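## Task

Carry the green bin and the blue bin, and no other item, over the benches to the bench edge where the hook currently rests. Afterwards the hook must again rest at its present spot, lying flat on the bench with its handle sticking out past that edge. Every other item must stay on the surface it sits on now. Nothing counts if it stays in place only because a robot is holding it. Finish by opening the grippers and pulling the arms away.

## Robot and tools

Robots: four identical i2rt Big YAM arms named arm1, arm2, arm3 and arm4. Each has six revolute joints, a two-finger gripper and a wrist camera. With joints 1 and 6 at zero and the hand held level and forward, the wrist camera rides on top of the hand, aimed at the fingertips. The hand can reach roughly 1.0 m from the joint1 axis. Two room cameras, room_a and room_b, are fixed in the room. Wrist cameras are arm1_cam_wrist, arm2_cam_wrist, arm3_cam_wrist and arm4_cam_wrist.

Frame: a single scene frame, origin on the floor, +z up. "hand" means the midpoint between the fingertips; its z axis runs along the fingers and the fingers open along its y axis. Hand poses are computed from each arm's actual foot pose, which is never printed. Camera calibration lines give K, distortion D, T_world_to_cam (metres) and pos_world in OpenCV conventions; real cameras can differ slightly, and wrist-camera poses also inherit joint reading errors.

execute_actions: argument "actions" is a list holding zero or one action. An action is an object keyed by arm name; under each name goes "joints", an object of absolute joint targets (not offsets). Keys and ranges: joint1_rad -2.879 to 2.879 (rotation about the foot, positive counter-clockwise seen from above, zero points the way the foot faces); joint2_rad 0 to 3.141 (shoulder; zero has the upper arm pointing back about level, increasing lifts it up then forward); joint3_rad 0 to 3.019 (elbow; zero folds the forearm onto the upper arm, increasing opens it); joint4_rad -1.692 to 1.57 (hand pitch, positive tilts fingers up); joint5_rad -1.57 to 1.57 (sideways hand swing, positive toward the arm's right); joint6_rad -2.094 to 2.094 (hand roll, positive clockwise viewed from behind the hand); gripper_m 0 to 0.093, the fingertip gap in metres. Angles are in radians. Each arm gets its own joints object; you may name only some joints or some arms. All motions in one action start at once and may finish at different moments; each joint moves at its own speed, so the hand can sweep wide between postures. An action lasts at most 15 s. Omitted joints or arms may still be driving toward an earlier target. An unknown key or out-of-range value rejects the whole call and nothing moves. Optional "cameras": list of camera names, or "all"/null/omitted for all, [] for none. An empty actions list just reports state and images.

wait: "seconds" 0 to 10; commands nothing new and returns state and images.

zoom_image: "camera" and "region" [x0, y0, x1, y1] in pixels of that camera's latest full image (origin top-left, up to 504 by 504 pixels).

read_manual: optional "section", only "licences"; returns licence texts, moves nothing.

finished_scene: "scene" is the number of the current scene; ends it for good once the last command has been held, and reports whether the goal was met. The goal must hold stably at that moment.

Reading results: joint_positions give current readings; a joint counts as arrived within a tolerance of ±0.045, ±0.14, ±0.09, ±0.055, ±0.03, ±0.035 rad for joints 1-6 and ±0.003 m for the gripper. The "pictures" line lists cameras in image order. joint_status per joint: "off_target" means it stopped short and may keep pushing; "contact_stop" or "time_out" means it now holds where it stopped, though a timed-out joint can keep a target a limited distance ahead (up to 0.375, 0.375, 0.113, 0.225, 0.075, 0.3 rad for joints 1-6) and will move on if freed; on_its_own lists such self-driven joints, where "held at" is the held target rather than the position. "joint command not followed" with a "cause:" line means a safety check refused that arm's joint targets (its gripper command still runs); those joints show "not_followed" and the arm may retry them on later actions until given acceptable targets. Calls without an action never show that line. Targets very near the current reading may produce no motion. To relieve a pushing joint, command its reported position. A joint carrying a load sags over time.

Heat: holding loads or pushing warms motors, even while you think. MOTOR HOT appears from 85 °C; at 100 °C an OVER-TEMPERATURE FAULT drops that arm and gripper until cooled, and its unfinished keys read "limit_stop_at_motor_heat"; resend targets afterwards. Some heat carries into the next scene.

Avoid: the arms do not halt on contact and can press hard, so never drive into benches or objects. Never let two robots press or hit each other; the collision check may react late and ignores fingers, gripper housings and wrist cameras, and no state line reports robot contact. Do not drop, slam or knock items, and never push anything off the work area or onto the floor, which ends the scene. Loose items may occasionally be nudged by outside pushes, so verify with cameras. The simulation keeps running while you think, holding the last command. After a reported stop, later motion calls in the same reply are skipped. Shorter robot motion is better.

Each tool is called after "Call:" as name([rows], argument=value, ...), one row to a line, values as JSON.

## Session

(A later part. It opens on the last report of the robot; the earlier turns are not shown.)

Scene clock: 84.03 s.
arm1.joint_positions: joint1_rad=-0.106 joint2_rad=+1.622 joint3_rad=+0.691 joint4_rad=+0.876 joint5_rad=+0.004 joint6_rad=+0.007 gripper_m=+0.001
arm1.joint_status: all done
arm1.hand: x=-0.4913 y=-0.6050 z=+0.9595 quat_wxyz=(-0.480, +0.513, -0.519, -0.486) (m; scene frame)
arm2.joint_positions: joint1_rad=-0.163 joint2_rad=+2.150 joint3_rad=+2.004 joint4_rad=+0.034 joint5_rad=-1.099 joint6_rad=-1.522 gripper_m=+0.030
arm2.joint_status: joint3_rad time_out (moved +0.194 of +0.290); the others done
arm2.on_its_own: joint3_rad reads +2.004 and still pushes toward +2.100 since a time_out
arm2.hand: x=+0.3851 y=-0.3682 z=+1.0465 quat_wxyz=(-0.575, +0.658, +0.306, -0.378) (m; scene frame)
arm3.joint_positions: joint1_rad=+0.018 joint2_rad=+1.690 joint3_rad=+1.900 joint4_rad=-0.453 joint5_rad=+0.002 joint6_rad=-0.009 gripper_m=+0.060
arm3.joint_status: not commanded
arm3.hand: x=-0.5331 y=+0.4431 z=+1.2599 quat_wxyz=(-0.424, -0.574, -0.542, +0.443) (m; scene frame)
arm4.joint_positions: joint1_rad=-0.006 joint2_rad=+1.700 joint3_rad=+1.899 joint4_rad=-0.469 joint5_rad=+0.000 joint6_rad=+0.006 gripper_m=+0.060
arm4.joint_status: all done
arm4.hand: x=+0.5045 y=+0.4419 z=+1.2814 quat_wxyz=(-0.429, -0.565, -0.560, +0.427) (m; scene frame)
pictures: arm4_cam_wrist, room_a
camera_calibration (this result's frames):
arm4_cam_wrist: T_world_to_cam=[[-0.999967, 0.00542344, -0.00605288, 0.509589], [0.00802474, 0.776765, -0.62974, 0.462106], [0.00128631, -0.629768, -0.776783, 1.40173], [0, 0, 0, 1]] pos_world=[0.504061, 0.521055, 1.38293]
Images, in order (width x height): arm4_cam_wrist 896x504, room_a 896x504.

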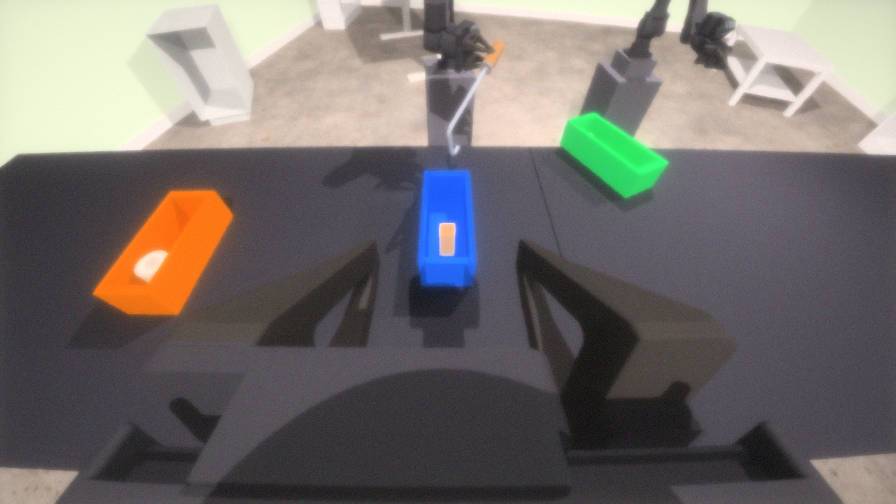

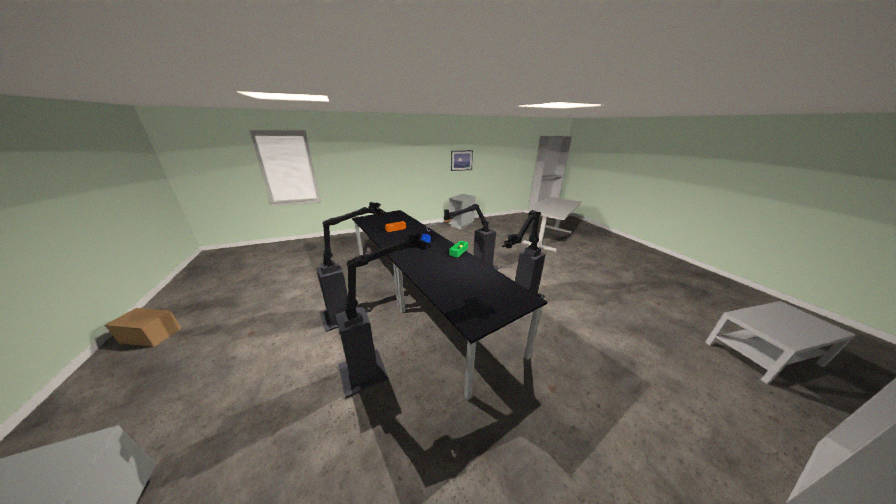

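Call:
execute_actions([
  {"arm2":{"joints":{"joint2_rad":2.35,"joint3_rad":2.1,"joint4_rad":0.33}},"arm1":{"joints":{"joint1_rad":-0.58,"joint2_rad":2.2,"joint3_rad":1.2,"joint4_rad":1.02}}},
], cameras=["arm4_cam_wrist","arm1_cam_wrist","arm3_cam_wrist"])

Scene clock: 85.77 s.
arm1.joint_positions: joint1_rad=-0.579 joint2_rad=+2.226 joint3_rad=+1.166 joint4_rad=+1.002 joint5_rad=+0.000 joint6_rad=+0.006 gripper_m=+0.001
arm1.joint_status: all done
arm1.hand: x=-0.1567 y=-0.5308 z=+0.8131 quat_wxyz=(-0.580, +0.381, -0.625, -0.358) (m; scene frame)
arm2.joint_positions: joint1_rad=-0.163 joint2_rad=+2.397 joint3_rad=+2.034 joint4_rad=+0.293 joint5_rad=-1.099 joint6_rad=-1.529 gripper_m=+0.030
arm2.joint_status: all done
arm2.hand: x=+0.3890 y=-0.3281 z=+0.8996 quat_wxyz=(-0.589, +0.646, +0.317, -0.369) (m; scene frame)
arm3.joint_positions: joint1_rad=+0.018 joint2_rad=+1.690 joint3_rad=+1.900 joint4_rad=-0.453 joint5_rad=+0.002 joint6_rad=-0.009 gripper_m=+0.060
arm3.joint_status: not commanded
arm3.hand: x=-0.5331 y=+0.4431 z=+1.2599 quat_wxyz=(-0.424, -0.574, -0.542, +0.443) (m; scene frame)
arm4.joint_positions: joint1_rad=-0.006 joint2_rad=+1.700 joint3_rad=+1.899 joint4_rad=-0.469 joint5_rad=+0.000 joint6_rad=+0.006 gripper_m=+0.060
arm4.joint_status: not commanded
arm4.hand: x=+0.5045 y=+0.4419 z=+1.2814 quat_wxyz=(-0.429, -0.565, -0.560, +0.427) (m; scene frame)
pictures: arm1_cam_wrist, arm3_cam_wrist, arm4_cam_wrist
camera_calibration (this result's frames):
arm1_cam_wrist: T_world_to_cam=[[0.889075, -0.45755, -0.0138963, -0.0940776], [-0.298494, -0.55646, -0.775406, 0.296875], [0.347054, 0.693542, -0.63131, 1.06276], [0, 0, 0, 1]] pos_world=[-0.196578, -0.614916, 0.899824]
arm3_cam_wrist: T_world_to_cam=[[-0.99812, 0.0591912, -0.015872, -0.538981], [0.0554571, 0.762212, -0.644948, 0.511397], [-0.0260774, -0.644616, -0.764062, 1.35957], [0, 0, 0, 1]] pos_world=[-0.530875, 0.518509, 1.36006]
arm4_cam_wrist: T_world_to_cam=[[-0.999967, 0.00542344, -0.00605288, 0.509589], [0.00802474, 0.776765, -0.62974, 0.462106], [0.00128631, -0.629768, -0.776783, 1.40173], [0, 0, 0, 1]] pos_world=[0.504061, 0.521055, 1.38293]
Images, in order (width x height): arm1_cam_wrist 896x504, arm3_cam_wrist 896x504, arm4_cam_wrist 896x504.

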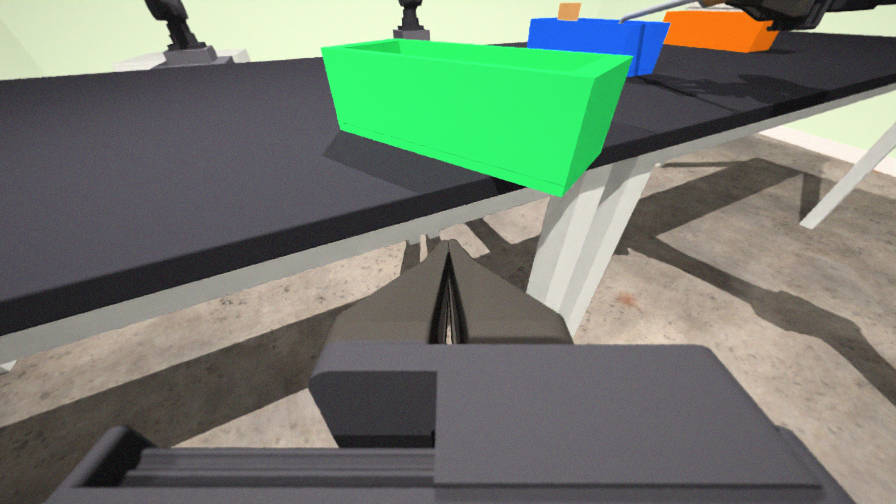

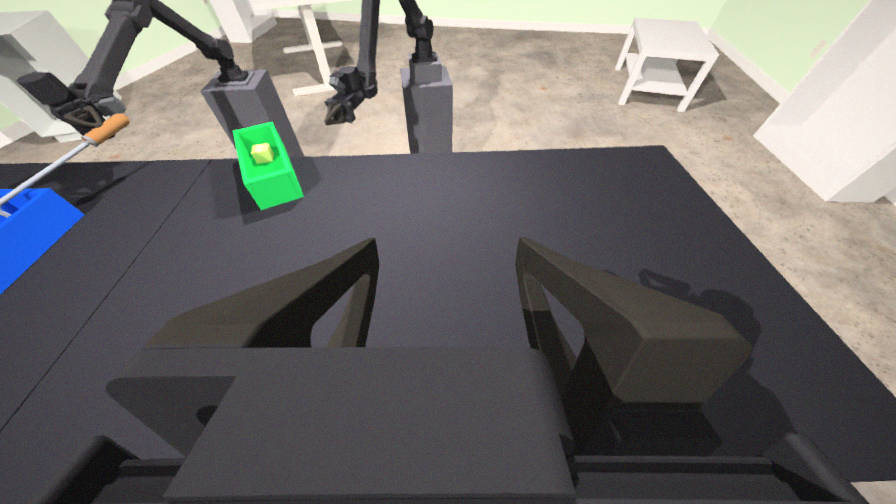

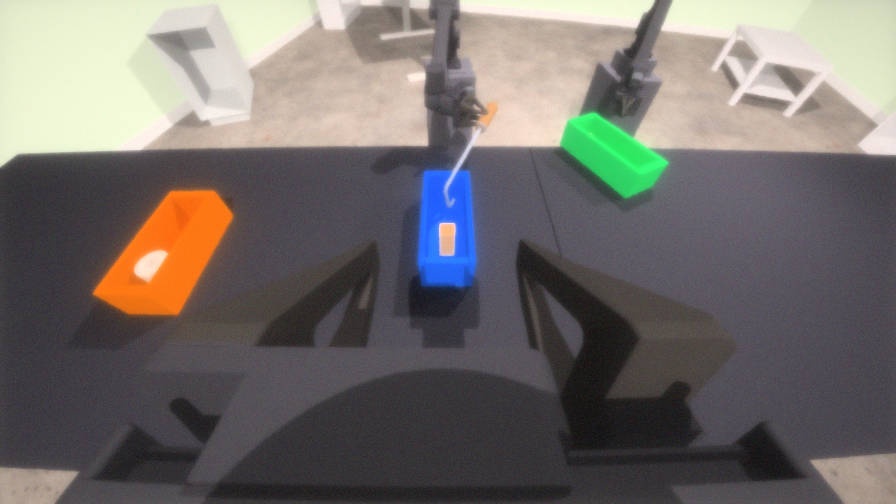

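Call:
execute_actions([
  {"arm2":{"joints":{"joint2_rad":2.17,"joint3_rad":1.62,"joint4_rad":0.57}},"arm1":{"joints":{"joint1_rad":-0.67,"joint2_rad":2.27,"joint3_rad":1.4,"joint4_rad":0.92}}},
], cameras=[])

Call:
execute_actions([
  {"arm2":{"joints":{"joint2_rad":1.96,"joint3_rad":1.24,"joint4_rad":0.74}},"arm1":{"joints":{"joint2_rad":2.43,"joint3_rad":1.72,"joint4_rad":0.76}}},
], cameras=[])

Call:
execute_actions([
  {"arm2":{"joints":{"joint2_rad":1.78,"joint3_rad":0.93,"joint4_rad":0.87}}},
], cameras=["arm4_cam_wrist","arm1_cam_wrist"])

Scene clock: 87.50 s.
arm1.joint_positions: joint1_rad=-0.674 joint2_rad=+2.269 joint3_rad=+1.368 joint4_rad=+0.928 joint5_rad=+0.000 joint6_rad=+0.006 gripper_m=+0.001
arm1.joint_status: all done
arm1.hand: x=-0.0622 y=-0.5129 z=+0.8544 quat_wxyz=(-0.623, +0.337, -0.616, -0.345) (m; scene frame)
arm2.joint_positions: joint1_rad=-0.163 joint2_rad=+2.206 joint3_rad=+1.606 joint4_rad=+0.536 joint5_rad=-1.102 joint6_rad=-1.530 gripper_m=+0.030
arm2.joint_status: all done
arm2.hand: x=+0.3816 y=-0.4151 z=+0.8789 quat_wxyz=(-0.591, +0.643, +0.320, -0.368) (m; scene frame)
arm3.joint_positions: joint1_rad=+0.018 joint2_rad=+1.690 joint3_rad=+1.900 joint4_rad=-0.453 joint5_rad=+0.002 joint6_rad=-0.009 gripper_m=+0.060
arm3.joint_status: not commanded
arm3.hand: x=-0.5331 y=+0.4431 z=+1.2599 quat_wxyz=(-0.424, -0.574, -0.542, +0.443) (m; scene frame)
arm4.joint_positions: joint1_rad=-0.006 joint2_rad=+1.700 joint3_rad=+1.899 joint4_rad=-0.469 joint5_rad=+0.000 joint6_rad=+0.006 gripper_m=+0.060
arm4.joint_status: not commanded
arm4.hand: x=+0.5045 y=+0.4419 z=+1.2814 quat_wxyz=(-0.429, -0.565, -0.560, +0.427) (m; scene frame)
pictures: none
No camera images: the call's "cameras" was empty. Leave "cameras" out to get every camera's image.

Scene clock: 88.77 s.
arm1.joint_positions: joint1_rad=-0.674 joint2_rad=+2.452 joint3_rad=+1.681 joint4_rad=+0.764 joint5_rad=+0.000 joint6_rad=+0.006 gripper_m=+0.001
arm1.joint_status: all done
arm1.hand: x=-0.0213 y=-0.4484 z=+0.8209 quat_wxyz=(-0.613, +0.343, -0.626, -0.339) (m; scene frame)
arm2.joint_positions: joint1_rad=-0.163 joint2_rad=+1.980 joint3_rad=+1.231 joint4_rad=+0.700 joint5_rad=-1.100 joint6_rad=-1.524 gripper_m=+0.030
arm2.joint_status: all done
arm2.hand: x=+0.3731 y=-0.5162 z=+0.8923 quat_wxyz=(-0.595, +0.640, +0.321, -0.366) (m; scene frame)
arm3.joint_positions: joint1_rad=+0.018 joint2_rad=+1.690 joint3_rad=+1.900 joint4_rad=-0.453 joint5_rad=+0.002 joint6_rad=-0.009 gripper_m=+0.060
arm3.joint_status: not commanded
arm3.hand: x=-0.5331 y=+0.4431 z=+1.2599 quat_wxyz=(-0.424, -0.574, -0.542, +0.443) (m; scene frame)
arm4.joint_positions: joint1_rad=-0.006 joint2_rad=+1.700 joint3_rad=+1.899 joint4_rad=-0.469 joint5_rad=+0.000 joint6_rad=+0.006 gripper_m=+0.060
arm4.joint_status: not commanded
arm4.hand: x=+0.5045 y=+0.4419 z=+1.2814 quat_wxyz=(-0.429, -0.565, -0.560, +0.427) (m; scene frame)
pictures: none
No camera images: the call's "cameras" was empty. Leave "cameras" out to get every camera's image.

Scene clock: 89.83 s.
arm1.joint_positions: joint1_rad=-0.674 joint2_rad=+2.452 joint3_rad=+1.681 joint4_rad=+0.764 joint5_rad=+0.000 joint6_rad=+0.006 gripper_m=+0.001
arm1.joint_status: not commanded
arm1.hand: x=-0.0213 y=-0.4484 z=+0.8209 quat_wxyz=(-0.613, +0.343, -0.626, -0.339) (m; scene frame)
arm2.joint_positions: joint1_rad=-0.163 joint2_rad=+1.794 joint3_rad=+0.922 joint4_rad=+0.826 joint5_rad=-1.100 joint6_rad=-1.524 gripper_m=+0.030
arm2.joint_status: all done
arm2.hand: x=+0.3650 y=-0.6129 z=+0.8941 quat_wxyz=(-0.595, +0.639, +0.321, -0.366) (m; scene frame)
arm3.joint_positions: joint1_rad=+0.018 joint2_rad=+1.690 joint3_rad=+1.900 joint4_rad=-0.453 joint5_rad=+0.002 joint6_rad=-0.009 gripper_m=+0.060
arm3.joint_status: not commanded
arm3.hand: x=-0.5331 y=+0.4431 z=+1.2599 quat_wxyz=(-0.424, -0.574, -0.542, +0.443) (m; scene frame)
arm4.joint_positions: joint1_rad=-0.006 joint2_rad=+1.700 joint3_rad=+1.899 joint4_rad=-0.469 joint5_rad=+0.000 joint6_rad=+0.006 gripper_m=+0.060
arm4.joint_status: not commanded
arm4.hand: x=+0.5045 y=+0.4419 z=+1.2814 quat_wxyz=(-0.429, -0.565, -0.560, +0.427) (m; scene frame)
pictures: arm1_cam_wrist, arm4_cam_wrist
camera_calibration (this result's frames):
arm1_cam_wrist: T_world_to_cam=[[0.841885, -0.539501, -0.0129615, -0.215117], [-0.32742, -0.491549, -0.806955, 0.443511], [0.428981, 0.683607, -0.590471, 0.927336], [0, 0, 0, 1]] pos_world=[-0.0714919, -0.531982, 0.90267]
arm4_cam_wrist: T_world_to_cam=[[-0.999967, 0.00542344, -0.00605288, 0.509589], [0.00802474, 0.776765, -0.62974, 0.462106], [0.00128631, -0.629768, -0.776783, 1.40173], [0, 0, 0, 1]] pos_world=[0.504061, 0.521055, 1.38293]
Images, in order (width x height): arm1_cam_wrist 896x504, arm4_cam_wrist 896x504.

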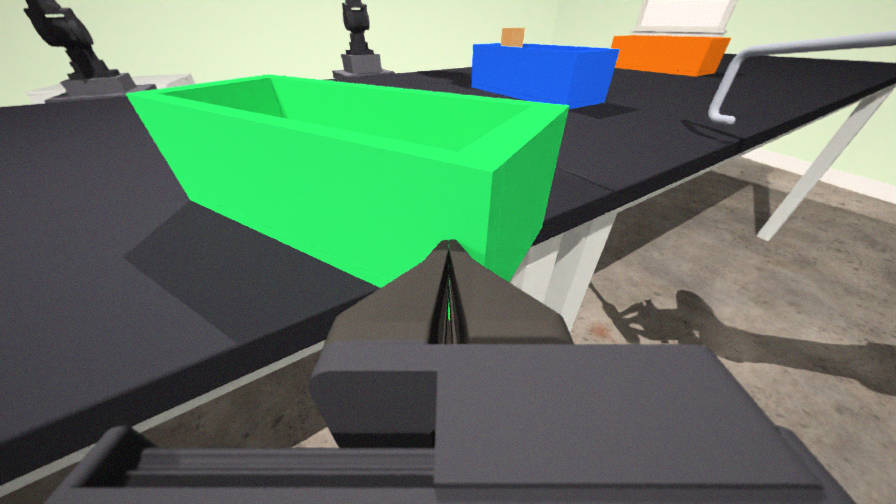

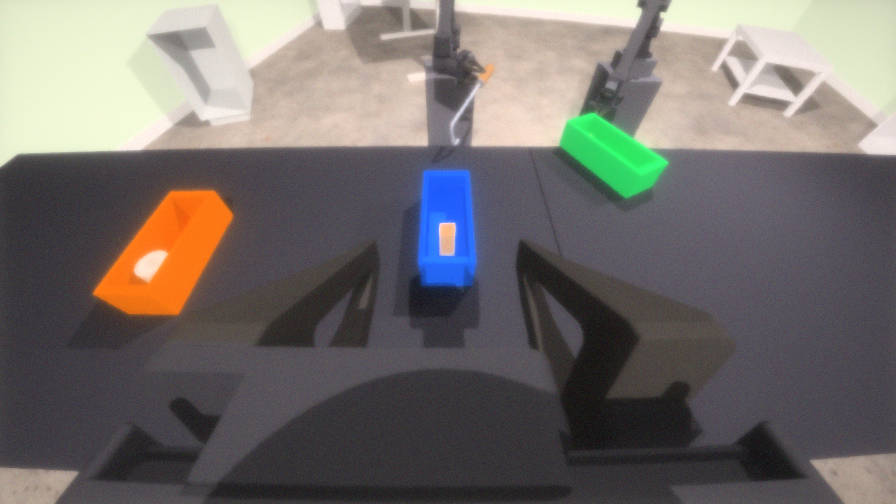

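Call:
execute_actions([
  {"arm2":{"joints":{"joint2_rad":1.9,"joint3_rad":1.7,"joint4_rad":0.25}},"arm1":{"joints":{"joint2_rad":2.52,"joint3_rad":1.92,"joint4_rad":0.66}}},
], cameras=[])

Call:
execute_actions([
  {"arm2":{"joints":{"joint2_rad":2.2,"joint3_rad":2.02,"joint4_rad":0.3}},"arm1":{"joints":{"joint2_rad":2.6,"joint3_rad":2.1,"joint4_rad":0.57}}},
], cameras=[])

Call:
execute_actions([
  {"arm2":{"joints":{"joint2_rad":2.33,"joint3_rad":1.92,"joint4_rad":0.4,"joint6_rad":-1.47}}},
], cameras=[])

Call:
execute_actions([
  {"arm2":{"joints":{"joint2_rad":2.26,"joint3_rad":1.77,"joint4_rad":0.48}}},
], cameras=[])

Call:
execute_actions([
  {"arm2":{"joints":{"joint2_rad":2.18,"joint3_rad":1.62,"joint4_rad":0.56}}},
], cameras=[])

Call:
execute_actions([
  {"arm2":{"joints":{"joint2_rad":2.09,"joint3_rad":1.45,"joint4_rad":0.64}}},
], cameras=["arm4_cam_wrist","arm1_cam_wrist"])

Scene clock: 92.00 s.
arm1.joint_positions: joint1_rad=-0.674 joint2_rad=+2.521 joint3_rad=+1.873 joint4_rad=+0.668 joint5_rad=+0.000 joint6_rad=+0.006 gripper_m=+0.001
arm1.joint_status: all done
arm1.hand: x=+0.0016 y=-0.4121 z=+0.8389 quat_wxyz=(-0.621, +0.339, -0.618, -0.343) (m; scene frame)
arm2.joint_positions: joint1_rad=-0.163 joint2_rad=+1.919 joint3_rad=+1.622 joint4_rad=+0.239 joint5_rad=-1.097 joint6_rad=-1.527 gripper_m=+0.030
arm2.joint_status: all done
arm2.hand: x=+0.3783 y=-0.4507 z=+1.0516 quat_wxyz=(-0.593, +0.643, +0.319, -0.366) (m; scene frame)
arm3.joint_positions: joint1_rad=+0.018 joint2_rad=+1.690 joint3_rad=+1.900 joint4_rad=-0.453 joint5_rad=+0.002 joint6_rad=-0.009 gripper_m=+0.060
arm3.joint_status: not commanded
arm3.hand: x=-0.5331 y=+0.4431 z=+1.2599 quat_wxyz=(-0.424, -0.574, -0.542, +0.443) (m; scene frame)
arm4.joint_positions: joint1_rad=-0.006 joint2_rad=+1.700 joint3_rad=+1.899 joint4_rad=-0.469 joint5_rad=+0.000 joint6_rad=+0.006 gripper_m=+0.060
arm4.joint_status: not commanded
arm4.hand: x=+0.5045 y=+0.4419 z=+1.2814 quat_wxyz=(-0.429, -0.565, -0.560, +0.427) (m; scene frame)
pictures: none
No camera images: the call's "cameras" was empty. Leave "cameras" out to get every camera's image.

Scene clock: 94.27 s.
arm1.joint_positions: joint1_rad=-0.674 joint2_rad=+2.602 joint3_rad=+2.047 joint4_rad=+0.578 joint5_rad=+0.000 joint6_rad=+0.006 gripper_m=+0.001
arm1.joint_status: all done
arm1.hand: x=+0.0189 y=-0.3848 z=+0.8396 quat_wxyz=(-0.622, +0.338, -0.617, -0.344) (m; scene frame)
arm2.joint_positions: joint1_rad=-0.163 joint2_rad=+2.241 joint3_rad=+1.922 joint4_rad=+0.265 joint5_rad=-1.099 joint6_rad=-1.530 gripper_m=+0.030
arm2.joint_status: joint3_rad time_out (moved +0.300 of +0.398); the others done
arm2.on_its_own: joint3_rad reads +1.922 and still pushes toward +2.020 since a time_out
arm2.hand: x=+0.3863 y=-0.3582 z=+0.9661 quat_wxyz=(-0.594, +0.641, +0.321, -0.365) (m; scene frame)
arm3.joint_positions: joint1_rad=+0.018 joint2_rad=+1.690 joint3_rad=+1.900 joint4_rad=-0.453 joint5_rad=+0.002 joint6_rad=-0.009 gripper_m=+0.060
arm3.joint_status: not commanded
arm3.hand: x=-0.5331 y=+0.4431 z=+1.2599 quat_wxyz=(-0.424, -0.574, -0.542, +0.443) (m; scene frame)
arm4.joint_positions: joint1_rad=-0.006 joint2_rad=+1.700 joint3_rad=+1.899 joint4_rad=-0.469 joint5_rad=+0.000 joint6_rad=+0.006 gripper_m=+0.060
arm4.joint_status: not commanded
arm4.hand: x=+0.5045 y=+0.4419 z=+1.2814 quat_wxyz=(-0.429, -0.565, -0.560, +0.427) (m; scene frame)
pictures: none
No camera images: the call's "cameras" was empty. Leave "cameras" out to get every camera's image.

not run: a stop came earlier in this reply.

not run: a stop came earlier in this reply.

not run: a stop came earlier in this reply.

not run: a stop came earlier in this reply.

Call:
execute_actions([
  {"arm2":{"joints":{"joint2_rad":2.33,"joint3_rad":1.92,"joint4_rad":0.4,"joint6_rad":-1.47}}},
], cameras=[])

Call:
execute_actions([
  {"arm2":{"joints":{"joint2_rad":2.26,"joint3_rad":1.77,"joint4_rad":0.48}}},
], cameras=[])

Call:
execute_actions([
  {"arm2":{"joints":{"joint2_rad":2.18,"joint3_rad":1.62,"joint4_rad":0.56}}},
], cameras=[])

Call:
execute_actions([
  {"arm2":{"joints":{"joint2_rad":2.09,"joint3_rad":1.45,"joint4_rad":0.64}}},
], cameras=["arm4_cam_wrist","arm1_cam_wrist"])

Scene clock: 95.57 s.
arm1.joint_positions: joint1_rad=-0.674 joint2_rad=+2.602 joint3_rad=+2.047 joint4_rad=+0.578 joint5_rad=+0.000 joint6_rad=+0.006 gripper_m=+0.001
arm1.joint_status: not commanded
arm1.hand: x=+0.0189 y=-0.3848 z=+0.8396 quat_wxyz=(-0.622, +0.338, -0.617, -0.344) (m; scene frame)
arm2.joint_positions: joint1_rad=-0.163 joint2_rad=+2.347 joint3_rad=+1.917 joint4_rad=+0.381 joint5_rad=-1.100 joint6_rad=-1.475 gripper_m=+0.030
arm2.joint_status: all done
arm2.hand: x=+0.3876 y=-0.3485 z=+0.8954 quat_wxyz=(-0.586, +0.648, +0.305, -0.380) (m; scene frame)
arm3.joint_positions: joint1_rad=+0.018 joint2_rad=+1.690 joint3_rad=+1.900 joint4_rad=-0.453 joint5_rad=+0.002 joint6_rad=-0.009 gripper_m=+0.060
arm3.joint_status: not commanded
arm3.hand: x=-0.5331 y=+0.4431 z=+1.2599 quat_wxyz=(-0.424, -0.574, -0.542, +0.443) (m; scene frame)
arm4.joint_positions: joint1_rad=-0.006 joint2_rad=+1.700 joint3_rad=+1.899 joint4_rad=-0.469 joint5_rad=+0.000 joint6_rad=+0.006 gripper_m=+0.060
arm4.joint_status: not commanded
arm4.hand: x=+0.5045 y=+0.4419 z=+1.2814 quat_wxyz=(-0.429, -0.565, -0.560, +0.427) (m; scene frame)
pictures: none
No camera images: the call's "cameras" was empty. Leave "cameras" out to get every camera's image.

Scene clock: 96.40 s.
arm1.joint_positions: joint1_rad=-0.674 joint2_rad=+2.602 joint3_rad=+2.047 joint4_rad=+0.578 joint5_rad=+0.000 joint6_rad=+0.006 gripper_m=+0.001
arm1.joint_status: not commanded
arm1.hand: x=+0.0189 y=-0.3848 z=+0.8396 quat_wxyz=(-0.622, +0.338, -0.617, -0.344) (m; scene frame)
arm2.joint_positions: joint1_rad=-0.163 joint2_rad=+2.280 joint3_rad=+1.782 joint4_rad=+0.454 joint5_rad=-1.098 joint6_rad=-1.472 gripper_m=+0.030
arm2.joint_status: all done
arm2.hand: x=+0.3855 y=-0.3754 z=+0.8934 quat_wxyz=(-0.587, +0.647, +0.304, -0.380) (m; scene frame)
arm3.joint_positions: joint1_rad=+0.018 joint2_rad=+1.690 joint3_rad=+1.900 joint4_rad=-0.453 joint5_rad=+0.002 joint6_rad=-0.009 gripper_m=+0.060
arm3.joint_status: not commanded
arm3.hand: x=-0.5331 y=+0.4431 z=+1.2599 quat_wxyz=(-0.424, -0.574, -0.542, +0.443) (m; scene frame)
arm4.joint_positions: joint1_rad=-0.006 joint2_rad=+1.700 joint3_rad=+1.899 joint4_rad=-0.469 joint5_rad=+0.000 joint6_rad=+0.006 gripper_m=+0.060
arm4.joint_status: not commanded
arm4.hand: x=+0.5045 y=+0.4419 z=+1.2814 quat_wxyz=(-0.429, -0.565, -0.560, +0.427) (m; scene frame)
pictures: none
No camera images: the call's "cameras" was empty. Leave "cameras" out to get every camera's image.

Scene clock: 97.23 s.
arm1.joint_positions: joint1_rad=-0.674 joint2_rad=+2.602 joint3_rad=+2.047 joint4_rad=+0.578 joint5_rad=+0.000 joint6_rad=+0.006 gripper_m=+0.001
arm1.joint_status: not commanded
arm1.hand: x=+0.0189 y=-0.3848 z=+0.8396 quat_wxyz=(-0.622, +0.338, -0.617, -0.344) (m; scene frame)
arm2.joint_positions: joint1_rad=-0.163 joint2_rad=+2.200 joint3_rad=+1.629 joint4_rad=+0.531 joint5_rad=-1.098 joint6_rad=-1.471 gripper_m=+0.030
arm2.joint_status: all done
arm2.hand: x=+0.3826 y=-0.4097 z=+0.8932 quat_wxyz=(-0.588, +0.646, +0.305, -0.379) (m; scene frame)
arm3.joint_positions: joint1_rad=+0.018 joint2_rad=+1.690 joint3_rad=+1.900 joint4_rad=-0.453 joint5_rad=+0.002 joint6_rad=-0.009 gripper_m=+0.060
arm3.joint_status: not commanded
arm3.hand: x=-0.5331 y=+0.4431 z=+1.2599 quat_wxyz=(-0.424, -0.574, -0.542, +0.443) (m; scene frame)
arm4.joint_positions: joint1_rad=-0.006 joint2_rad=+1.700 joint3_rad=+1.899 joint4_rad=-0.469 joint5_rad=+0.000 joint6_rad=+0.006 gripper_m=+0.060
arm4.joint_status: not commanded
arm4.hand: x=+0.5045 y=+0.4419 z=+1.2814 quat_wxyz=(-0.429, -0.565, -0.560, +0.427) (m; scene frame)
pictures: none
No camera images: the call's "cameras" was empty. Leave "cameras" out to get every camera's image.

Scene clock: 98.07 s.
arm1.joint_positions: joint1_rad=-0.674 joint2_rad=+2.602 joint3_rad=+2.047 joint4_rad=+0.578 joint5_rad=+0.000 joint6_rad=+0.006 gripper_m=+0.001
arm1.joint_status: not commanded
arm1.hand: x=+0.0189 y=-0.3848 z=+0.8396 quat_wxyz=(-0.622, +0.338, -0.617, -0.344) (m; scene frame)
arm2.joint_positions: joint1_rad=-0.163 joint2_rad=+2.107 joint3_rad=+1.459 joint4_rad=+0.610 joint5_rad=-1.098 joint6_rad=-1.469 gripper_m=+0.030
arm2.joint_status: all done
arm2.hand: x=+0.3789 y=-0.4524 z=+0.8935 quat_wxyz=(-0.588, +0.646, +0.304, -0.380) (m; scene frame)
arm3.joint_positions: joint1_rad=+0.018 joint2_rad=+1.690 joint3_rad=+1.900 joint4_rad=-0.453 joint5_rad=+0.002 joint6_rad=-0.009 gripper_m=+0.060
arm3.joint_status: not commanded
arm3.hand: x=-0.5331 y=+0.4431 z=+1.2599 quat_wxyz=(-0.424, -0.574, -0.542, +0.443) (m; scene frame)
arm4.joint_positions: joint1_rad=-0.006 joint2_rad=+1.700 joint3_rad=+1.899 joint4_rad=-0.469 joint5_rad=+0.000 joint6_rad=+0.006 gripper_m=+0.060
arm4.joint_status: not commanded
arm4.hand: x=+0.5045 y=+0.4419 z=+1.2814 quat_wxyz=(-0.429, -0.565, -0.560, +0.427) (m; scene frame)
pictures: arm1_cam_wrist, arm4_cam_wrist
camera_calibration (this result's frames):
arm1_cam_wrist: T_world_to_cam=[[0.842118, -0.539134, -0.0131273, -0.214123], [-0.314589, -0.471321, -0.823948, 0.524932], [0.438031, 0.697991, -0.566514, 0.862897], [0, 0, 0, 1]] pos_world=[-0.0325204, -0.470324, 0.918549]
arm4_cam_wrist: T_world_to_cam=[[-0.999967, 0.00542344, -0.00605288, 0.509589], [0.00802474, 0.776765, -0.62974, 0.462106], [0.00128631, -0.629768, -0.776783, 1.40173], [0, 0, 0, 1]] pos_world=[0.504061, 0.521055, 1.38293]
Images, in order (width x height): arm1_cam_wrist 896x504, arm4_cam_wrist 896x504.

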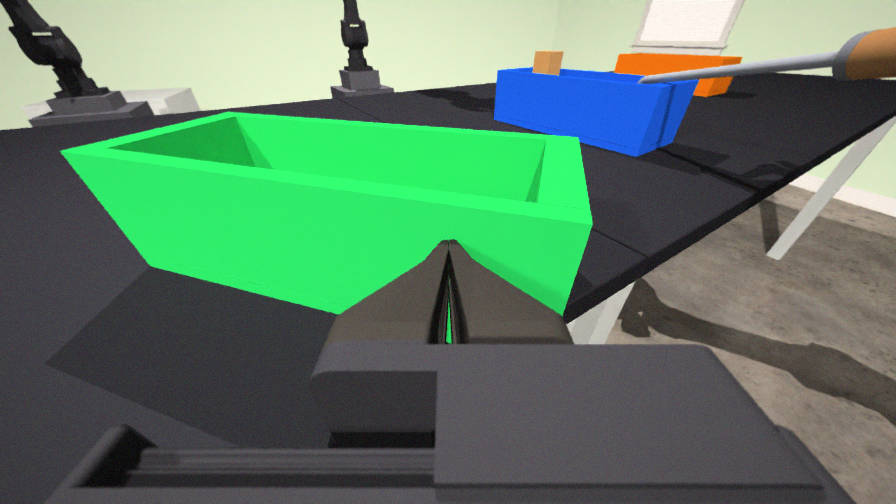

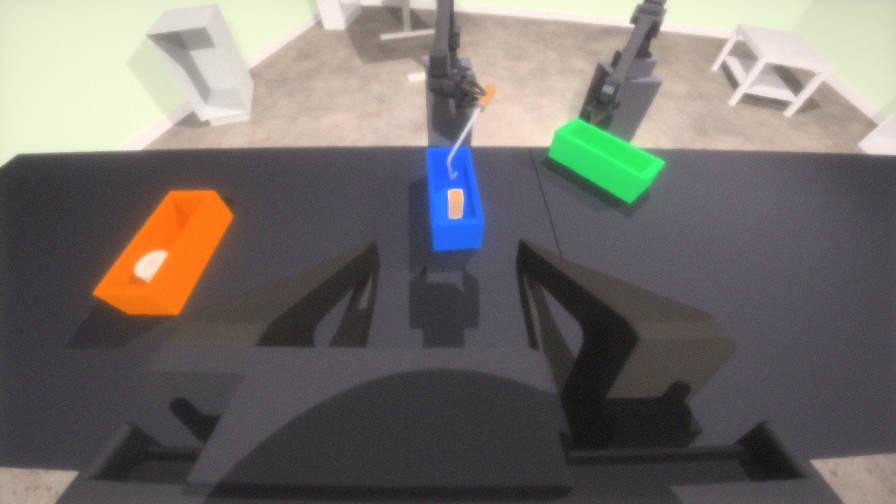

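Call:
execute_actions([
  {"arm2":{"joints":{"joint2_rad":1.99,"joint3_rad":1.27,"joint4_rad":0.72}},"arm1":{"joints":{"joint2_rad":2.3,"joint3_rad":1.5,"joint4_rad":0.85}}},
], cameras=[])

Call:
execute_actions([
  {"arm2":{"joints":{"joint2_rad":1.89,"joint3_rad":1.1,"joint4_rad":0.8}},"arm1":{"joints":{"joint2_rad":1.6,"joint3_rad":1.2,"joint4_rad":0.4}}},
], cameras=[])

Call:
execute_actions([
  {"arm2":{"joints":{"joint2_rad":1.79,"joint3_rad":0.93,"joint4_rad":0.87}},"arm1":{"joints":{"joint4_rad":-0.1}}},
], cameras=["arm4_cam_wrist","arm1_cam_wrist"])

Scene clock: 99.93 s.
arm1.joint_positions: joint1_rad=-0.674 joint2_rad=+2.316 joint3_rad=+1.489 joint4_rad=+0.840 joint5_rad=+0.000 joint6_rad=+0.006 gripper_m=+0.001
arm1.joint_status: all done
arm1.hand: x=-0.0447 y=-0.4852 z=+0.8550 quat_wxyz=(-0.619, +0.340, -0.620, -0.342) (m; scene frame)
arm2.joint_positions: joint1_rad=-0.163 joint2_rad=+2.006 joint3_rad=+1.277 joint4_rad=+0.689 joint5_rad=-1.099 joint6_rad=-1.466 gripper_m=+0.030
arm2.joint_status: all done
arm2.hand: x=+0.3747 y=-0.5025 z=+0.8940 quat_wxyz=(-0.587, +0.647, +0.303, -0.381) (m; scene frame)
arm3.joint_positions: joint1_rad=+0.018 joint2_rad=+1.690 joint3_rad=+1.900 joint4_rad=-0.453 joint5_rad=+0.002 joint6_rad=-0.009 gripper_m=+0.060
arm3.joint_status: not commanded
arm3.hand: x=-0.5331 y=+0.4431 z=+1.2599 quat_wxyz=(-0.424, -0.574, -0.542, +0.443) (m; scene frame)
arm4.joint_positions: joint1_rad=-0.006 joint2_rad=+1.700 joint3_rad=+1.899 joint4_rad=-0.469 joint5_rad=+0.000 joint6_rad=+0.006 gripper_m=+0.060
arm4.joint_status: not commanded
arm4.hand: x=+0.5045 y=+0.4419 z=+1.2814 quat_wxyz=(-0.429, -0.565, -0.560, +0.427) (m; scene frame)
pictures: none
No camera images: the call's "cameras" was empty. Leave "cameras" out to get every camera's image.

Scene clock: 101.57 s.
arm1.joint_positions: joint1_rad=-0.674 joint2_rad=+1.603 joint3_rad=+1.188 joint4_rad=+0.406 joint5_rad=+0.000 joint6_rad=+0.006 gripper_m=+0.001
arm1.joint_status: all done
arm1.hand: x=-0.1157 y=-0.5966 z=+1.1224 quat_wxyz=(-0.612, +0.343, -0.627, -0.338) (m; scene frame)
arm2.joint_positions: joint1_rad=-0.163 joint2_rad=+1.906 joint3_rad=+1.104 joint4_rad=+0.766 joint5_rad=-1.099 joint6_rad=-1.462 gripper_m=+0.030
arm2.joint_status: all done
arm2.hand: x=+0.3703 y=-0.5541 z=+0.8944 quat_wxyz=(-0.587, +0.647, +0.303, -0.382) (m; scene frame)
arm3.joint_positions: joint1_rad=+0.018 joint2_rad=+1.690 joint3_rad=+1.900 joint4_rad=-0.453 joint5_rad=+0.002 joint6_rad=-0.009 gripper_m=+0.060
arm3.joint_status: not commanded
arm3.hand: x=-0.5331 y=+0.4431 z=+1.2599 quat_wxyz=(-0.424, -0.574, -0.542, +0.443) (m; scene frame)
arm4.joint_positions: joint1_rad=-0.006 joint2_rad=+1.700 joint3_rad=+1.899 joint4_rad=-0.469 joint5_rad=+0.000 joint6_rad=+0.006 gripper_m=+0.060
arm4.joint_status: not commanded
arm4.hand: x=+0.5045 y=+0.4419 z=+1.2814 quat_wxyz=(-0.429, -0.565, -0.560, +0.427) (m; scene frame)
pictures: none
No camera images: the call's "cameras" was empty. Leave "cameras" out to get every camera's image.

Scene clock: 102.77 s.
arm1.joint_positions: joint1_rad=-0.674 joint2_rad=+1.603 joint3_rad=+1.188 joint4_rad=-0.090 joint5_rad=+0.000 joint6_rad=+0.006 gripper_m=+0.001
arm1.joint_status: all done
arm1.hand: x=-0.1328 y=-0.6240 z=+1.0059 quat_wxyz=(-0.440, +0.415, -0.759, -0.243) (m; scene frame)
arm2.joint_positions: joint1_rad=-0.163 joint2_rad=+1.804 joint3_rad=+0.933 joint4_rad=+0.835 joint5_rad=-1.099 joint6_rad=-1.459 gripper_m=+0.030
arm2.joint_status: all done
arm2.hand: x=+0.3656 y=-0.6086 z=+0.8947 quat_wxyz=(-0.587, +0.646, +0.302, -0.382) (m; scene frame)
arm3.joint_positions: joint1_rad=+0.018 joint2_rad=+1.690 joint3_rad=+1.900 joint4_rad=-0.453 joint5_rad=+0.002 joint6_rad=-0.009 gripper_m=+0.060
arm3.joint_status: not commanded
arm3.hand: x=-0.5331 y=+0.4431 z=+1.2599 quat_wxyz=(-0.424, -0.574, -0.542, +0.443) (m; scene frame)
arm4.joint_positions: joint1_rad=-0.006 joint2_rad=+1.700 joint3_rad=+1.899 joint4_rad=-0.469 joint5_rad=+0.000 joint6_rad=+0.006 gripper_m=+0.060
arm4.joint_status: not commanded
arm4.hand: x=+0.5045 y=+0.4419 z=+1.2814 quat_wxyz=(-0.429, -0.565, -0.560, +0.427) (m; scene frame)
pictures: arm1_cam_wrist, arm4_cam_wrist
camera_calibration (this result's frames):
arm1_cam_wrist: T_world_to_cam=[[0.838501, -0.544837, -0.00836401, -0.22202], [-0.49592, -0.756679, -0.426029, -0.100987], [0.225787, 0.361373, -0.904671, 1.29248], [0, 0, 0, 1]] pos_world=[-0.155743, -0.664447, 1.12439]
arm4_cam_wrist: T_world_to_cam=[[-0.999967, 0.00542344, -0.00605288, 0.509589], [0.00802474, 0.776765, -0.62974, 0.462106], [0.00128631, -0.629768, -0.776783, 1.40173], [0, 0, 0, 1]] pos_world=[0.504061, 0.521055, 1.38293]
Images, in order (width x height): arm1_cam_wrist 896x504, arm4_cam_wrist 896x504.

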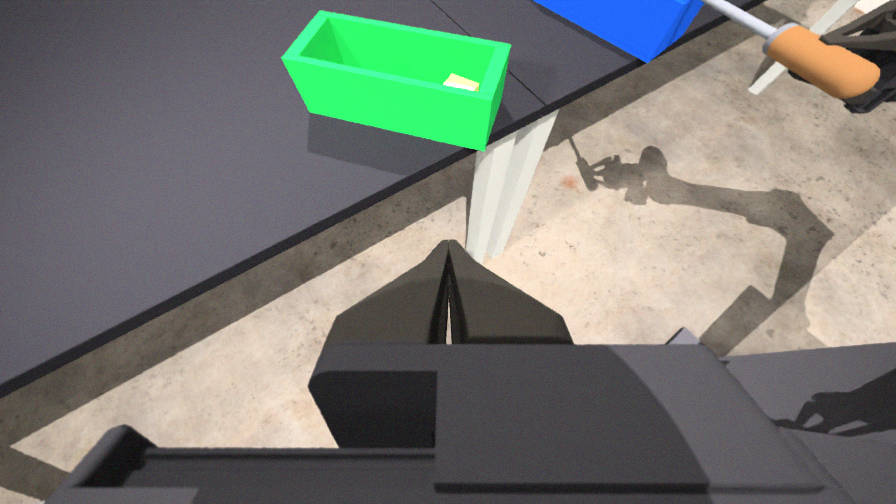

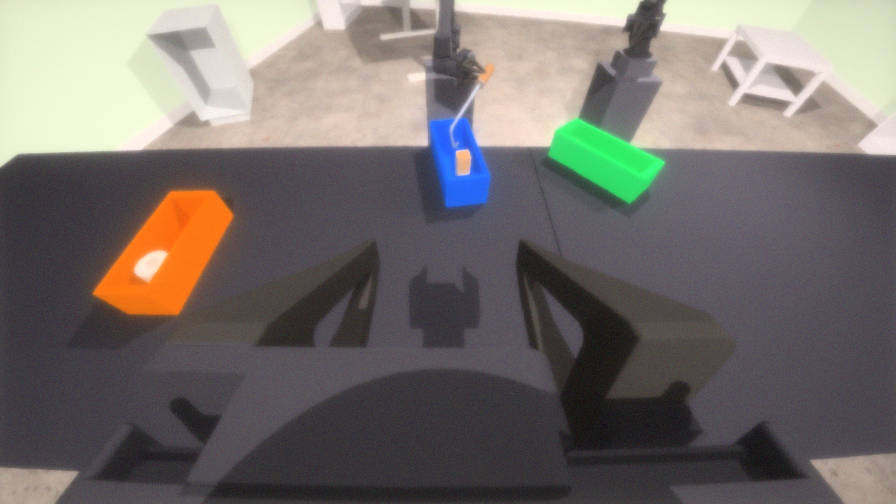

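Call:
execute_actions([
  {"arm2":{"joints":{"joint2_rad":1.75,"joint3_rad":1.5,"joint4_rad":0.3,"joint6_rad":-1.6}},"arm1":{"joints":{"joint1_rad":-0.8,"joint2_rad":1.42,"joint3_rad":0.95,"joint4_rad":0.5,"joint5_rad":-0.36,"joint6_rad":-1.57,"gripper_m":0.09}}},
], cameras=[])

Call:
execute_actions([
  {"arm2":{"joints":{"joint1_rad":0.5,"joint2_rad":1.94,"joint3_rad":1.86,"joint4_rad":0.16,"joint5_rad":-0.56}}},
], cameras=["arm1_cam_wrist","arm3_cam_wrist"])

Scene clock: 105.83 s.
arm1.joint_positions: joint1_rad=-0.805 joint2_rad=+1.426 joint3_rad=+0.950 joint4_rad=+0.476 joint5_rad=-0.356 joint6_rad=-1.563 gripper_m=+0.090
arm1.joint_status: all done
arm1.hand: x=-0.1451 y=-0.6799 z=+1.1132 quat_wxyz=(-0.693, +0.701, -0.123, +0.115) (m; scene frame)
arm2.joint_positions: joint1_rad=-0.163 joint2_rad=+1.765 joint3_rad=+1.424 joint4_rad=+0.288 joint5_rad=-1.099 joint6_rad=-1.549 gripper_m=+0.030
arm2.joint_status: joint6_rad time_out (moved -0.089 of -0.141); the others done
arm2.on_its_own: joint6_rad reads -1.549 and still pushes toward -1.600 since a time_out
arm2.hand: x=+0.3735 y=-0.5091 z=+1.0624 quat_wxyz=(-0.598, +0.637, +0.327, -0.359) (m; scene frame)
arm3.joint_positions: joint1_rad=+0.018 joint2_rad=+1.690 joint3_rad=+1.900 joint4_rad=-0.453 joint5_rad=+0.002 joint6_rad=-0.009 gripper_m=+0.060
arm3.joint_status: not commanded
arm3.hand: x=-0.5331 y=+0.4431 z=+1.2599 quat_wxyz=(-0.424, -0.574, -0.542, +0.443) (m; scene frame)
arm4.joint_positions: joint1_rad=-0.006 joint2_rad=+1.700 joint3_rad=+1.899 joint4_rad=-0.469 joint5_rad=+0.000 joint6_rad=+0.006 gripper_m=+0.060
arm4.joint_status: not commanded
arm4.hand: x=+0.5045 y=+0.4419 z=+1.2814 quat_wxyz=(-0.429, -0.565, -0.560, +0.427) (m; scene frame)
pictures: none
No camera images: the call's "cameras" was empty. Leave "cameras" out to get every camera's image.

not run: a stop came earlier in this reply.

Call:
execute_actions([
  {"arm2":{"joints":{"joint1_rad":0.5,"joint2_rad":1.92,"joint3_rad":1.86,"joint4_rad":0.16,"joint5_rad":-0.56}}},
], cameras=["arm1_cam_wrist","arm3_cam_wrist"])

Scene clock: 108.67 s.
arm1.joint_positions: joint1_rad=-0.805 joint2_rad=+1.426 joint3_rad=+0.950 joint4_rad=+0.476 joint5_rad=-0.356 joint6_rad=-1.563 gripper_m=+0.090
arm1.joint_status: not commanded
arm1.hand: x=-0.1451 y=-0.6799 z=+1.1132 quat_wxyz=(-0.693, +0.701, -0.123, +0.115) (m; scene frame)
arm2.joint_positions: joint1_rad=+0.493 joint2_rad=+1.960 joint3_rad=+1.764 joint4_rad=+0.140 joint5_rad=-0.559 joint6_rad=-1.549 gripper_m=+0.030
arm2.joint_status: joint3_rad time_out (moved +0.339 of +0.436); the others done
arm2.on_its_own: joint3_rad reads +1.764 and still pushes toward +1.860 since a time_out; joint6_rad reads -1.549 and still pushes toward -1.600 since a time_out
arm2.hand: x=-0.0526 y=-0.5506 z=+1.0759 quat_wxyz=(-0.573, +0.621, +0.373, -0.383) (m; scene frame)
arm3.joint_positions: joint1_rad=+0.018 joint2_rad=+1.690 joint3_rad=+1.900 joint4_rad=-0.453 joint5_rad=+0.002 joint6_rad=-0.009 gripper_m=+0.060
arm3.joint_status: not commanded
arm3.hand: x=-0.5331 y=+0.4431 z=+1.2599 quat_wxyz=(-0.424, -0.574, -0.542, +0.443) (m; scene frame)
arm4.joint_positions: joint1_rad=-0.006 joint2_rad=+1.700 joint3_rad=+1.899 joint4_rad=-0.469 joint5_rad=+0.000 joint6_rad=+0.006 gripper_m=+0.060
arm4.joint_status: not commanded
arm4.hand: x=+0.5045 y=+0.4419 z=+1.2814 quat_wxyz=(-0.429, -0.565, -0.560, +0.427) (m; scene frame)
pictures: arm1_cam_wrist, arm3_cam_wrist
camera_calibration (this result's frames):
arm1_cam_wrist: T_world_to_cam=[[0.0192487, 0.00136641, 0.999814, -1.11104], [0.581202, -0.813697, -0.0100774, -0.449211], [0.813531, 0.581288, -0.0164567, 0.6585], [0, 0, 0, 1]] pos_world=[-0.253241, -0.746781, 1.11715]
arm3_cam_wrist: T_world_to_cam=[[-0.99812, 0.0591912, -0.015872, -0.538981], [0.0554571, 0.762212, -0.644948, 0.511397], [-0.0260774, -0.644616, -0.764062, 1.35957], [0, 0, 0, 1]] pos_world=[-0.530875, 0.518509, 1.36006]
Images, in order (width x height): arm1_cam_wrist 896x504, arm3_cam_wrist 896x504.

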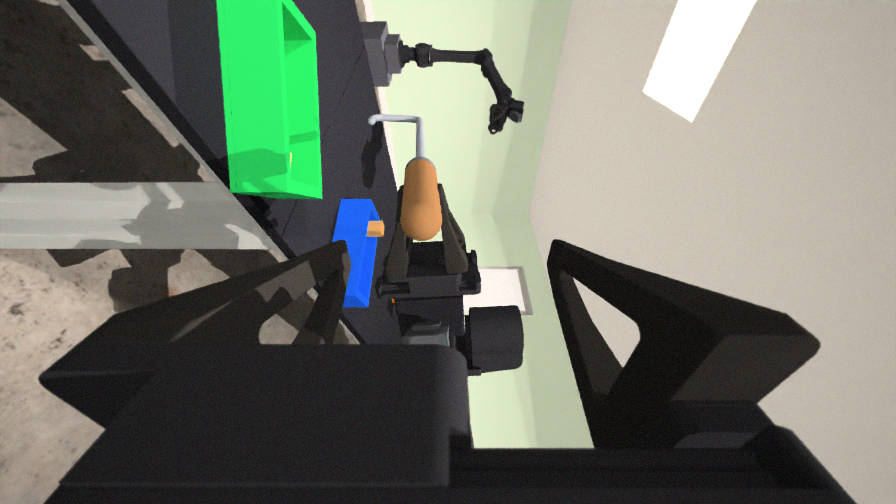

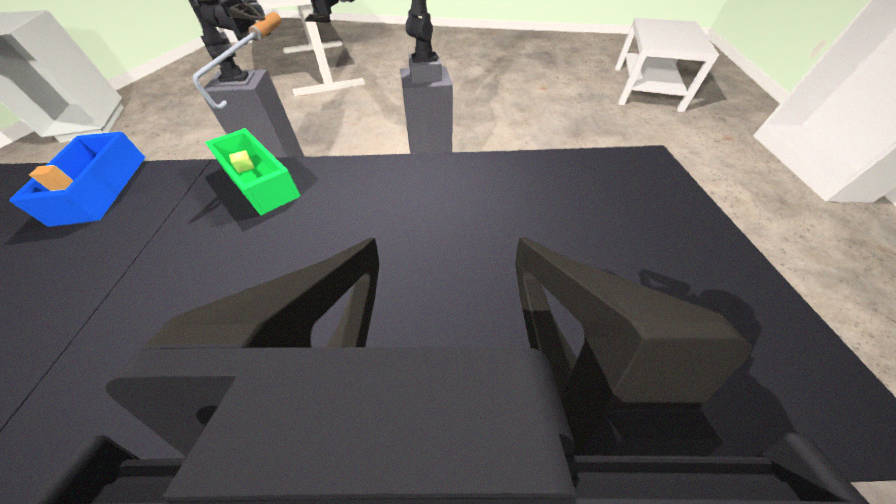

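Call:
execute_actions([
  {"arm1":{"joints":{"joint1_rad":-0.79,"joint2_rad":1.76,"joint3_rad":1.33,"joint4_rad":0.47,"joint5_rad":-0.34}}},
], cameras=["arm1_cam_wrist","arm2_cam_wrist"])

Scene clock: 110.07 s.
arm1.joint_positions: joint1_rad=-0.796 joint2_rad=+1.776 joint3_rad=+1.277 joint4_rad=+0.476 joint5_rad=-0.343 joint6_rad=-1.564 gripper_m=+0.090
arm1.joint_status: all done
arm1.hand: x=-0.0668 y=-0.5799 z=+1.0707 quat_wxyz=(-0.686, +0.708, -0.128, +0.113) (m; scene frame)
arm2.joint_positions: joint1_rad=+0.493 joint2_rad=+1.960 joint3_rad=+1.764 joint4_rad=+0.140 joint5_rad=-0.559 joint6_rad=-1.549 gripper_m=+0.030
arm2.joint_status: not commanded
arm2.on_its_own: joint3_rad reads +1.764 and still pushes toward +1.860 since a time_out; joint6_rad reads -1.549 and still pushes toward -1.600 since a time_out
arm2.hand: x=-0.0526 y=-0.5506 z=+1.0759 quat_wxyz=(-0.573, +0.621, +0.373, -0.383) (m; scene frame)
arm3.joint_positions: joint1_rad=+0.018 joint2_rad=+1.690 joint3_rad=+1.900 joint4_rad=-0.453 joint5_rad=+0.002 joint6_rad=-0.009 gripper_m=+0.060
arm3.joint_status: not commanded
arm3.hand: x=-0.5331 y=+0.4431 z=+1.2599 quat_wxyz=(-0.424, -0.574, -0.542, +0.443) (m; scene frame)
arm4.joint_positions: joint1_rad=-0.006 joint2_rad=+1.700 joint3_rad=+1.899 joint4_rad=-0.469 joint5_rad=+0.000 joint6_rad=+0.006 gripper_m=+0.060
arm4.joint_status: not commanded
arm4.hand: x=+0.5045 y=+0.4419 z=+1.2814 quat_wxyz=(-0.429, -0.565, -0.560, +0.427) (m; scene frame)
pictures: arm1_cam_wrist, arm2_cam_wrist
camera_calibration (this result's frames):
arm1_cam_wrist: T_world_to_cam=[[0.0333356, 0.0191237, 0.999261, -1.05842], [0.57701, -0.816729, -0.0036188, -0.4227], [0.816057, 0.576704, -0.0382607, 0.556891], [0, 0, 0, 1]] pos_world=[-0.17527, -0.646152, 1.07741]
arm2_cam_wrist: T_world_to_cam=[[-0.0295114, 0.077591, 0.996548, -1.03232], [0.877432, 0.479567, -0.011355, 0.322717], [-0.478793, 0.874068, -0.0822335, 0.665329], [0, 0, 0, 1]] pos_world=[0.00492711, -0.656209, 1.08713]
Images, in order (width x height): arm1_cam_wrist 896x504, arm2_cam_wrist 896x504.

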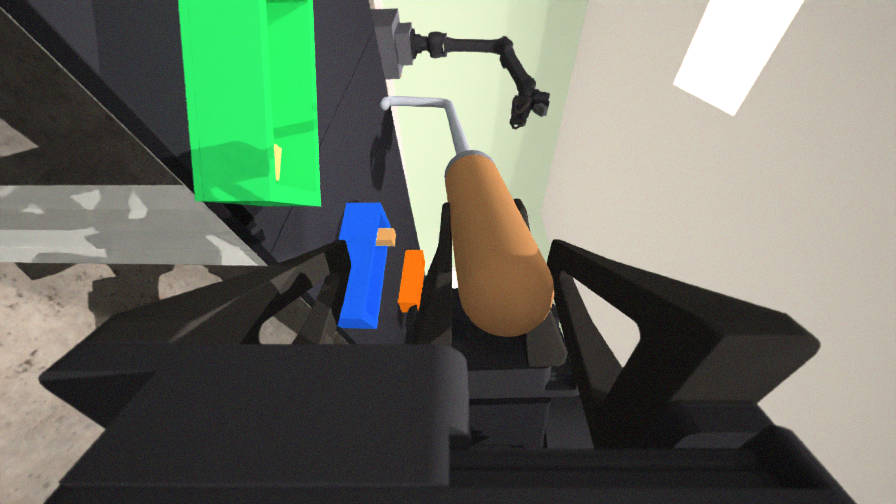

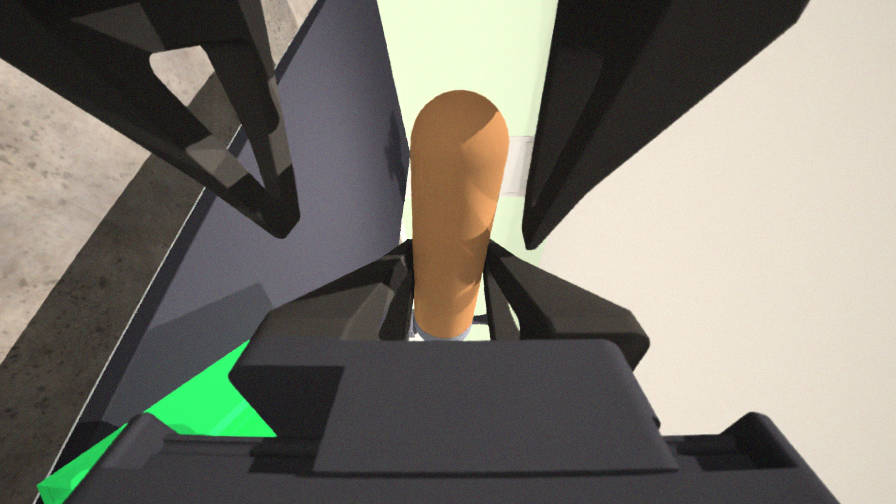

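Call:
execute_actions([
  {"arm1":{"joints":{"joint1_rad":-0.77,"joint2_rad":1.71}}},
], cameras=[])

Call:
execute_actions([
  {"arm1":{"joints":{"gripper_m":0}}},
], cameras=["arm1_cam_wrist","arm2_cam_wrist"])

Scene clock: 111.03 s.
arm1.joint_positions: joint1_rad=-0.772 joint2_rad=+1.725 joint3_rad=+1.277 joint4_rad=+0.476 joint5_rad=-0.343 joint6_rad=-1.564 gripper_m=+0.090
arm1.joint_status: all done
arm1.hand: x=-0.0872 y=-0.5771 z=+1.1074 quat_wxyz=(-0.703, +0.693, -0.111, +0.114) (m; scene frame)
arm2.joint_positions: joint1_rad=+0.493 joint2_rad=+1.960 joint3_rad=+1.764 joint4_rad=+0.140 joint5_rad=-0.559 joint6_rad=-1.549 gripper_m=+0.030
arm2.joint_status: not commanded
arm2.on_its_own: joint3_rad reads +1.764 and still pushes toward +1.860 since a time_out; joint6_rad reads -1.549 and still pushes toward -1.600 since a time_out
arm2.hand: x=-0.0526 y=-0.5506 z=+1.0759 quat_wxyz=(-0.573, +0.621, +0.373, -0.383) (m; scene frame)
arm3.joint_positions: joint1_rad=+0.018 joint2_rad=+1.690 joint3_rad=+1.900 joint4_rad=-0.453 joint5_rad=+0.002 joint6_rad=-0.009 gripper_m=+0.060
arm3.joint_status: not commanded
arm3.hand: x=-0.5331 y=+0.4431 z=+1.2599 quat_wxyz=(-0.424, -0.574, -0.542, +0.443) (m; scene frame)
arm4.joint_positions: joint1_rad=-0.006 joint2_rad=+1.700 joint3_rad=+1.899 joint4_rad=-0.469 joint5_rad=+0.000 joint6_rad=+0.006 gripper_m=+0.060
arm4.joint_status: not commanded
arm4.hand: x=+0.5045 y=+0.4419 z=+1.2814 quat_wxyz=(-0.429, -0.565, -0.560, +0.427) (m; scene frame)
pictures: none
No camera images: the call's "cameras" was empty. Leave "cameras" out to get every camera's image.

Scene clock: 111.73 s.
arm1.joint_positions: joint1_rad=-0.772 joint2_rad=+1.729 joint3_rad=+1.278 joint4_rad=+0.462 joint5_rad=-0.341 joint6_rad=-1.568 gripper_m=+0.031
arm1.joint_status: gripper_m off_target (ended at +0.031, target +0.000)
arm1.hand: x=-0.0864 y=-0.5764 z=+1.1015 quat_wxyz=(-0.697, +0.699, -0.113, +0.112) (m; scene frame)
arm2.joint_positions: joint1_rad=+0.493 joint2_rad=+1.952 joint3_rad=+1.773 joint4_rad=+0.141 joint5_rad=-0.555 joint6_rad=-1.561 gripper_m=+0.030
arm2.joint_status: not commanded
arm2.on_its_own: joint6_rad reads -1.561 and still pushes toward -1.600 since a time_out
arm2.hand: x=-0.0518 y=-0.5510 z=+1.0874 quat_wxyz=(-0.582, +0.613, +0.376, -0.379) (m; scene frame)
arm3.joint_positions: joint1_rad=+0.018 joint2_rad=+1.690 joint3_rad=+1.900 joint4_rad=-0.453 joint5_rad=+0.002 joint6_rad=-0.009 gripper_m=+0.060
arm3.joint_status: not commanded
arm3.hand: x=-0.5331 y=+0.4431 z=+1.2599 quat_wxyz=(-0.424, -0.574, -0.542, +0.443) (m; scene frame)
arm4.joint_positions: joint1_rad=-0.006 joint2_rad=+1.700 joint3_rad=+1.899 joint4_rad=-0.469 joint5_rad=+0.000 joint6_rad=+0.006 gripper_m=+0.060
arm4.joint_status: not commanded
arm4.hand: x=+0.5045 y=+0.4419 z=+1.2814 quat_wxyz=(-0.429, -0.565, -0.560, +0.427) (m; scene frame)
pictures: arm1_cam_wrist, arm2_cam_wrist
camera_calibration (this result's frames):
arm1_cam_wrist: T_world_to_cam=[[0.00865624, -0.00579597, 0.999946, -1.10587], [0.595548, -0.80326, -0.00981141, -0.392265], [0.803273, 0.595601, -0.00350144, 0.543519], [0, 0, 0, 1]] pos_world=[-0.193409, -0.645221, 1.10386]
arm2_cam_wrist: T_world_to_cam=[[-0.0255606, 0.0518268, 0.998329, -1.05963], [0.87876, 0.477259, -0.00227695, 0.311257], [-0.47658, 0.877233, -0.0577424, 0.642271], [0, 0, 0, 1]] pos_world=[0.00548786, -0.657054, 1.09566]
Images, in order (width x height): arm1_cam_wrist 896x504, arm2_cam_wrist 896x504.

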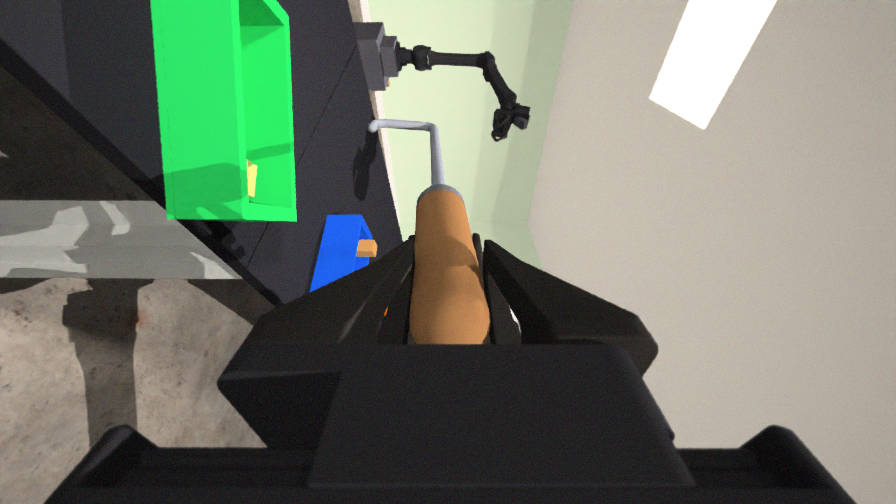

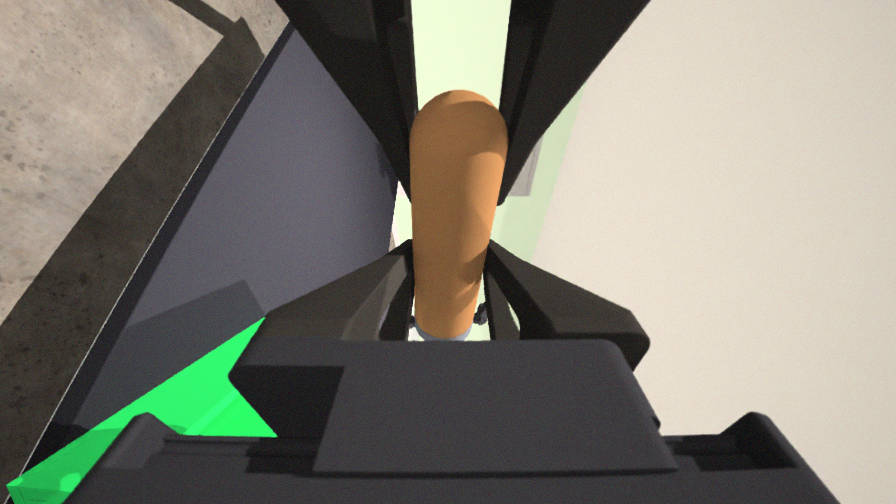

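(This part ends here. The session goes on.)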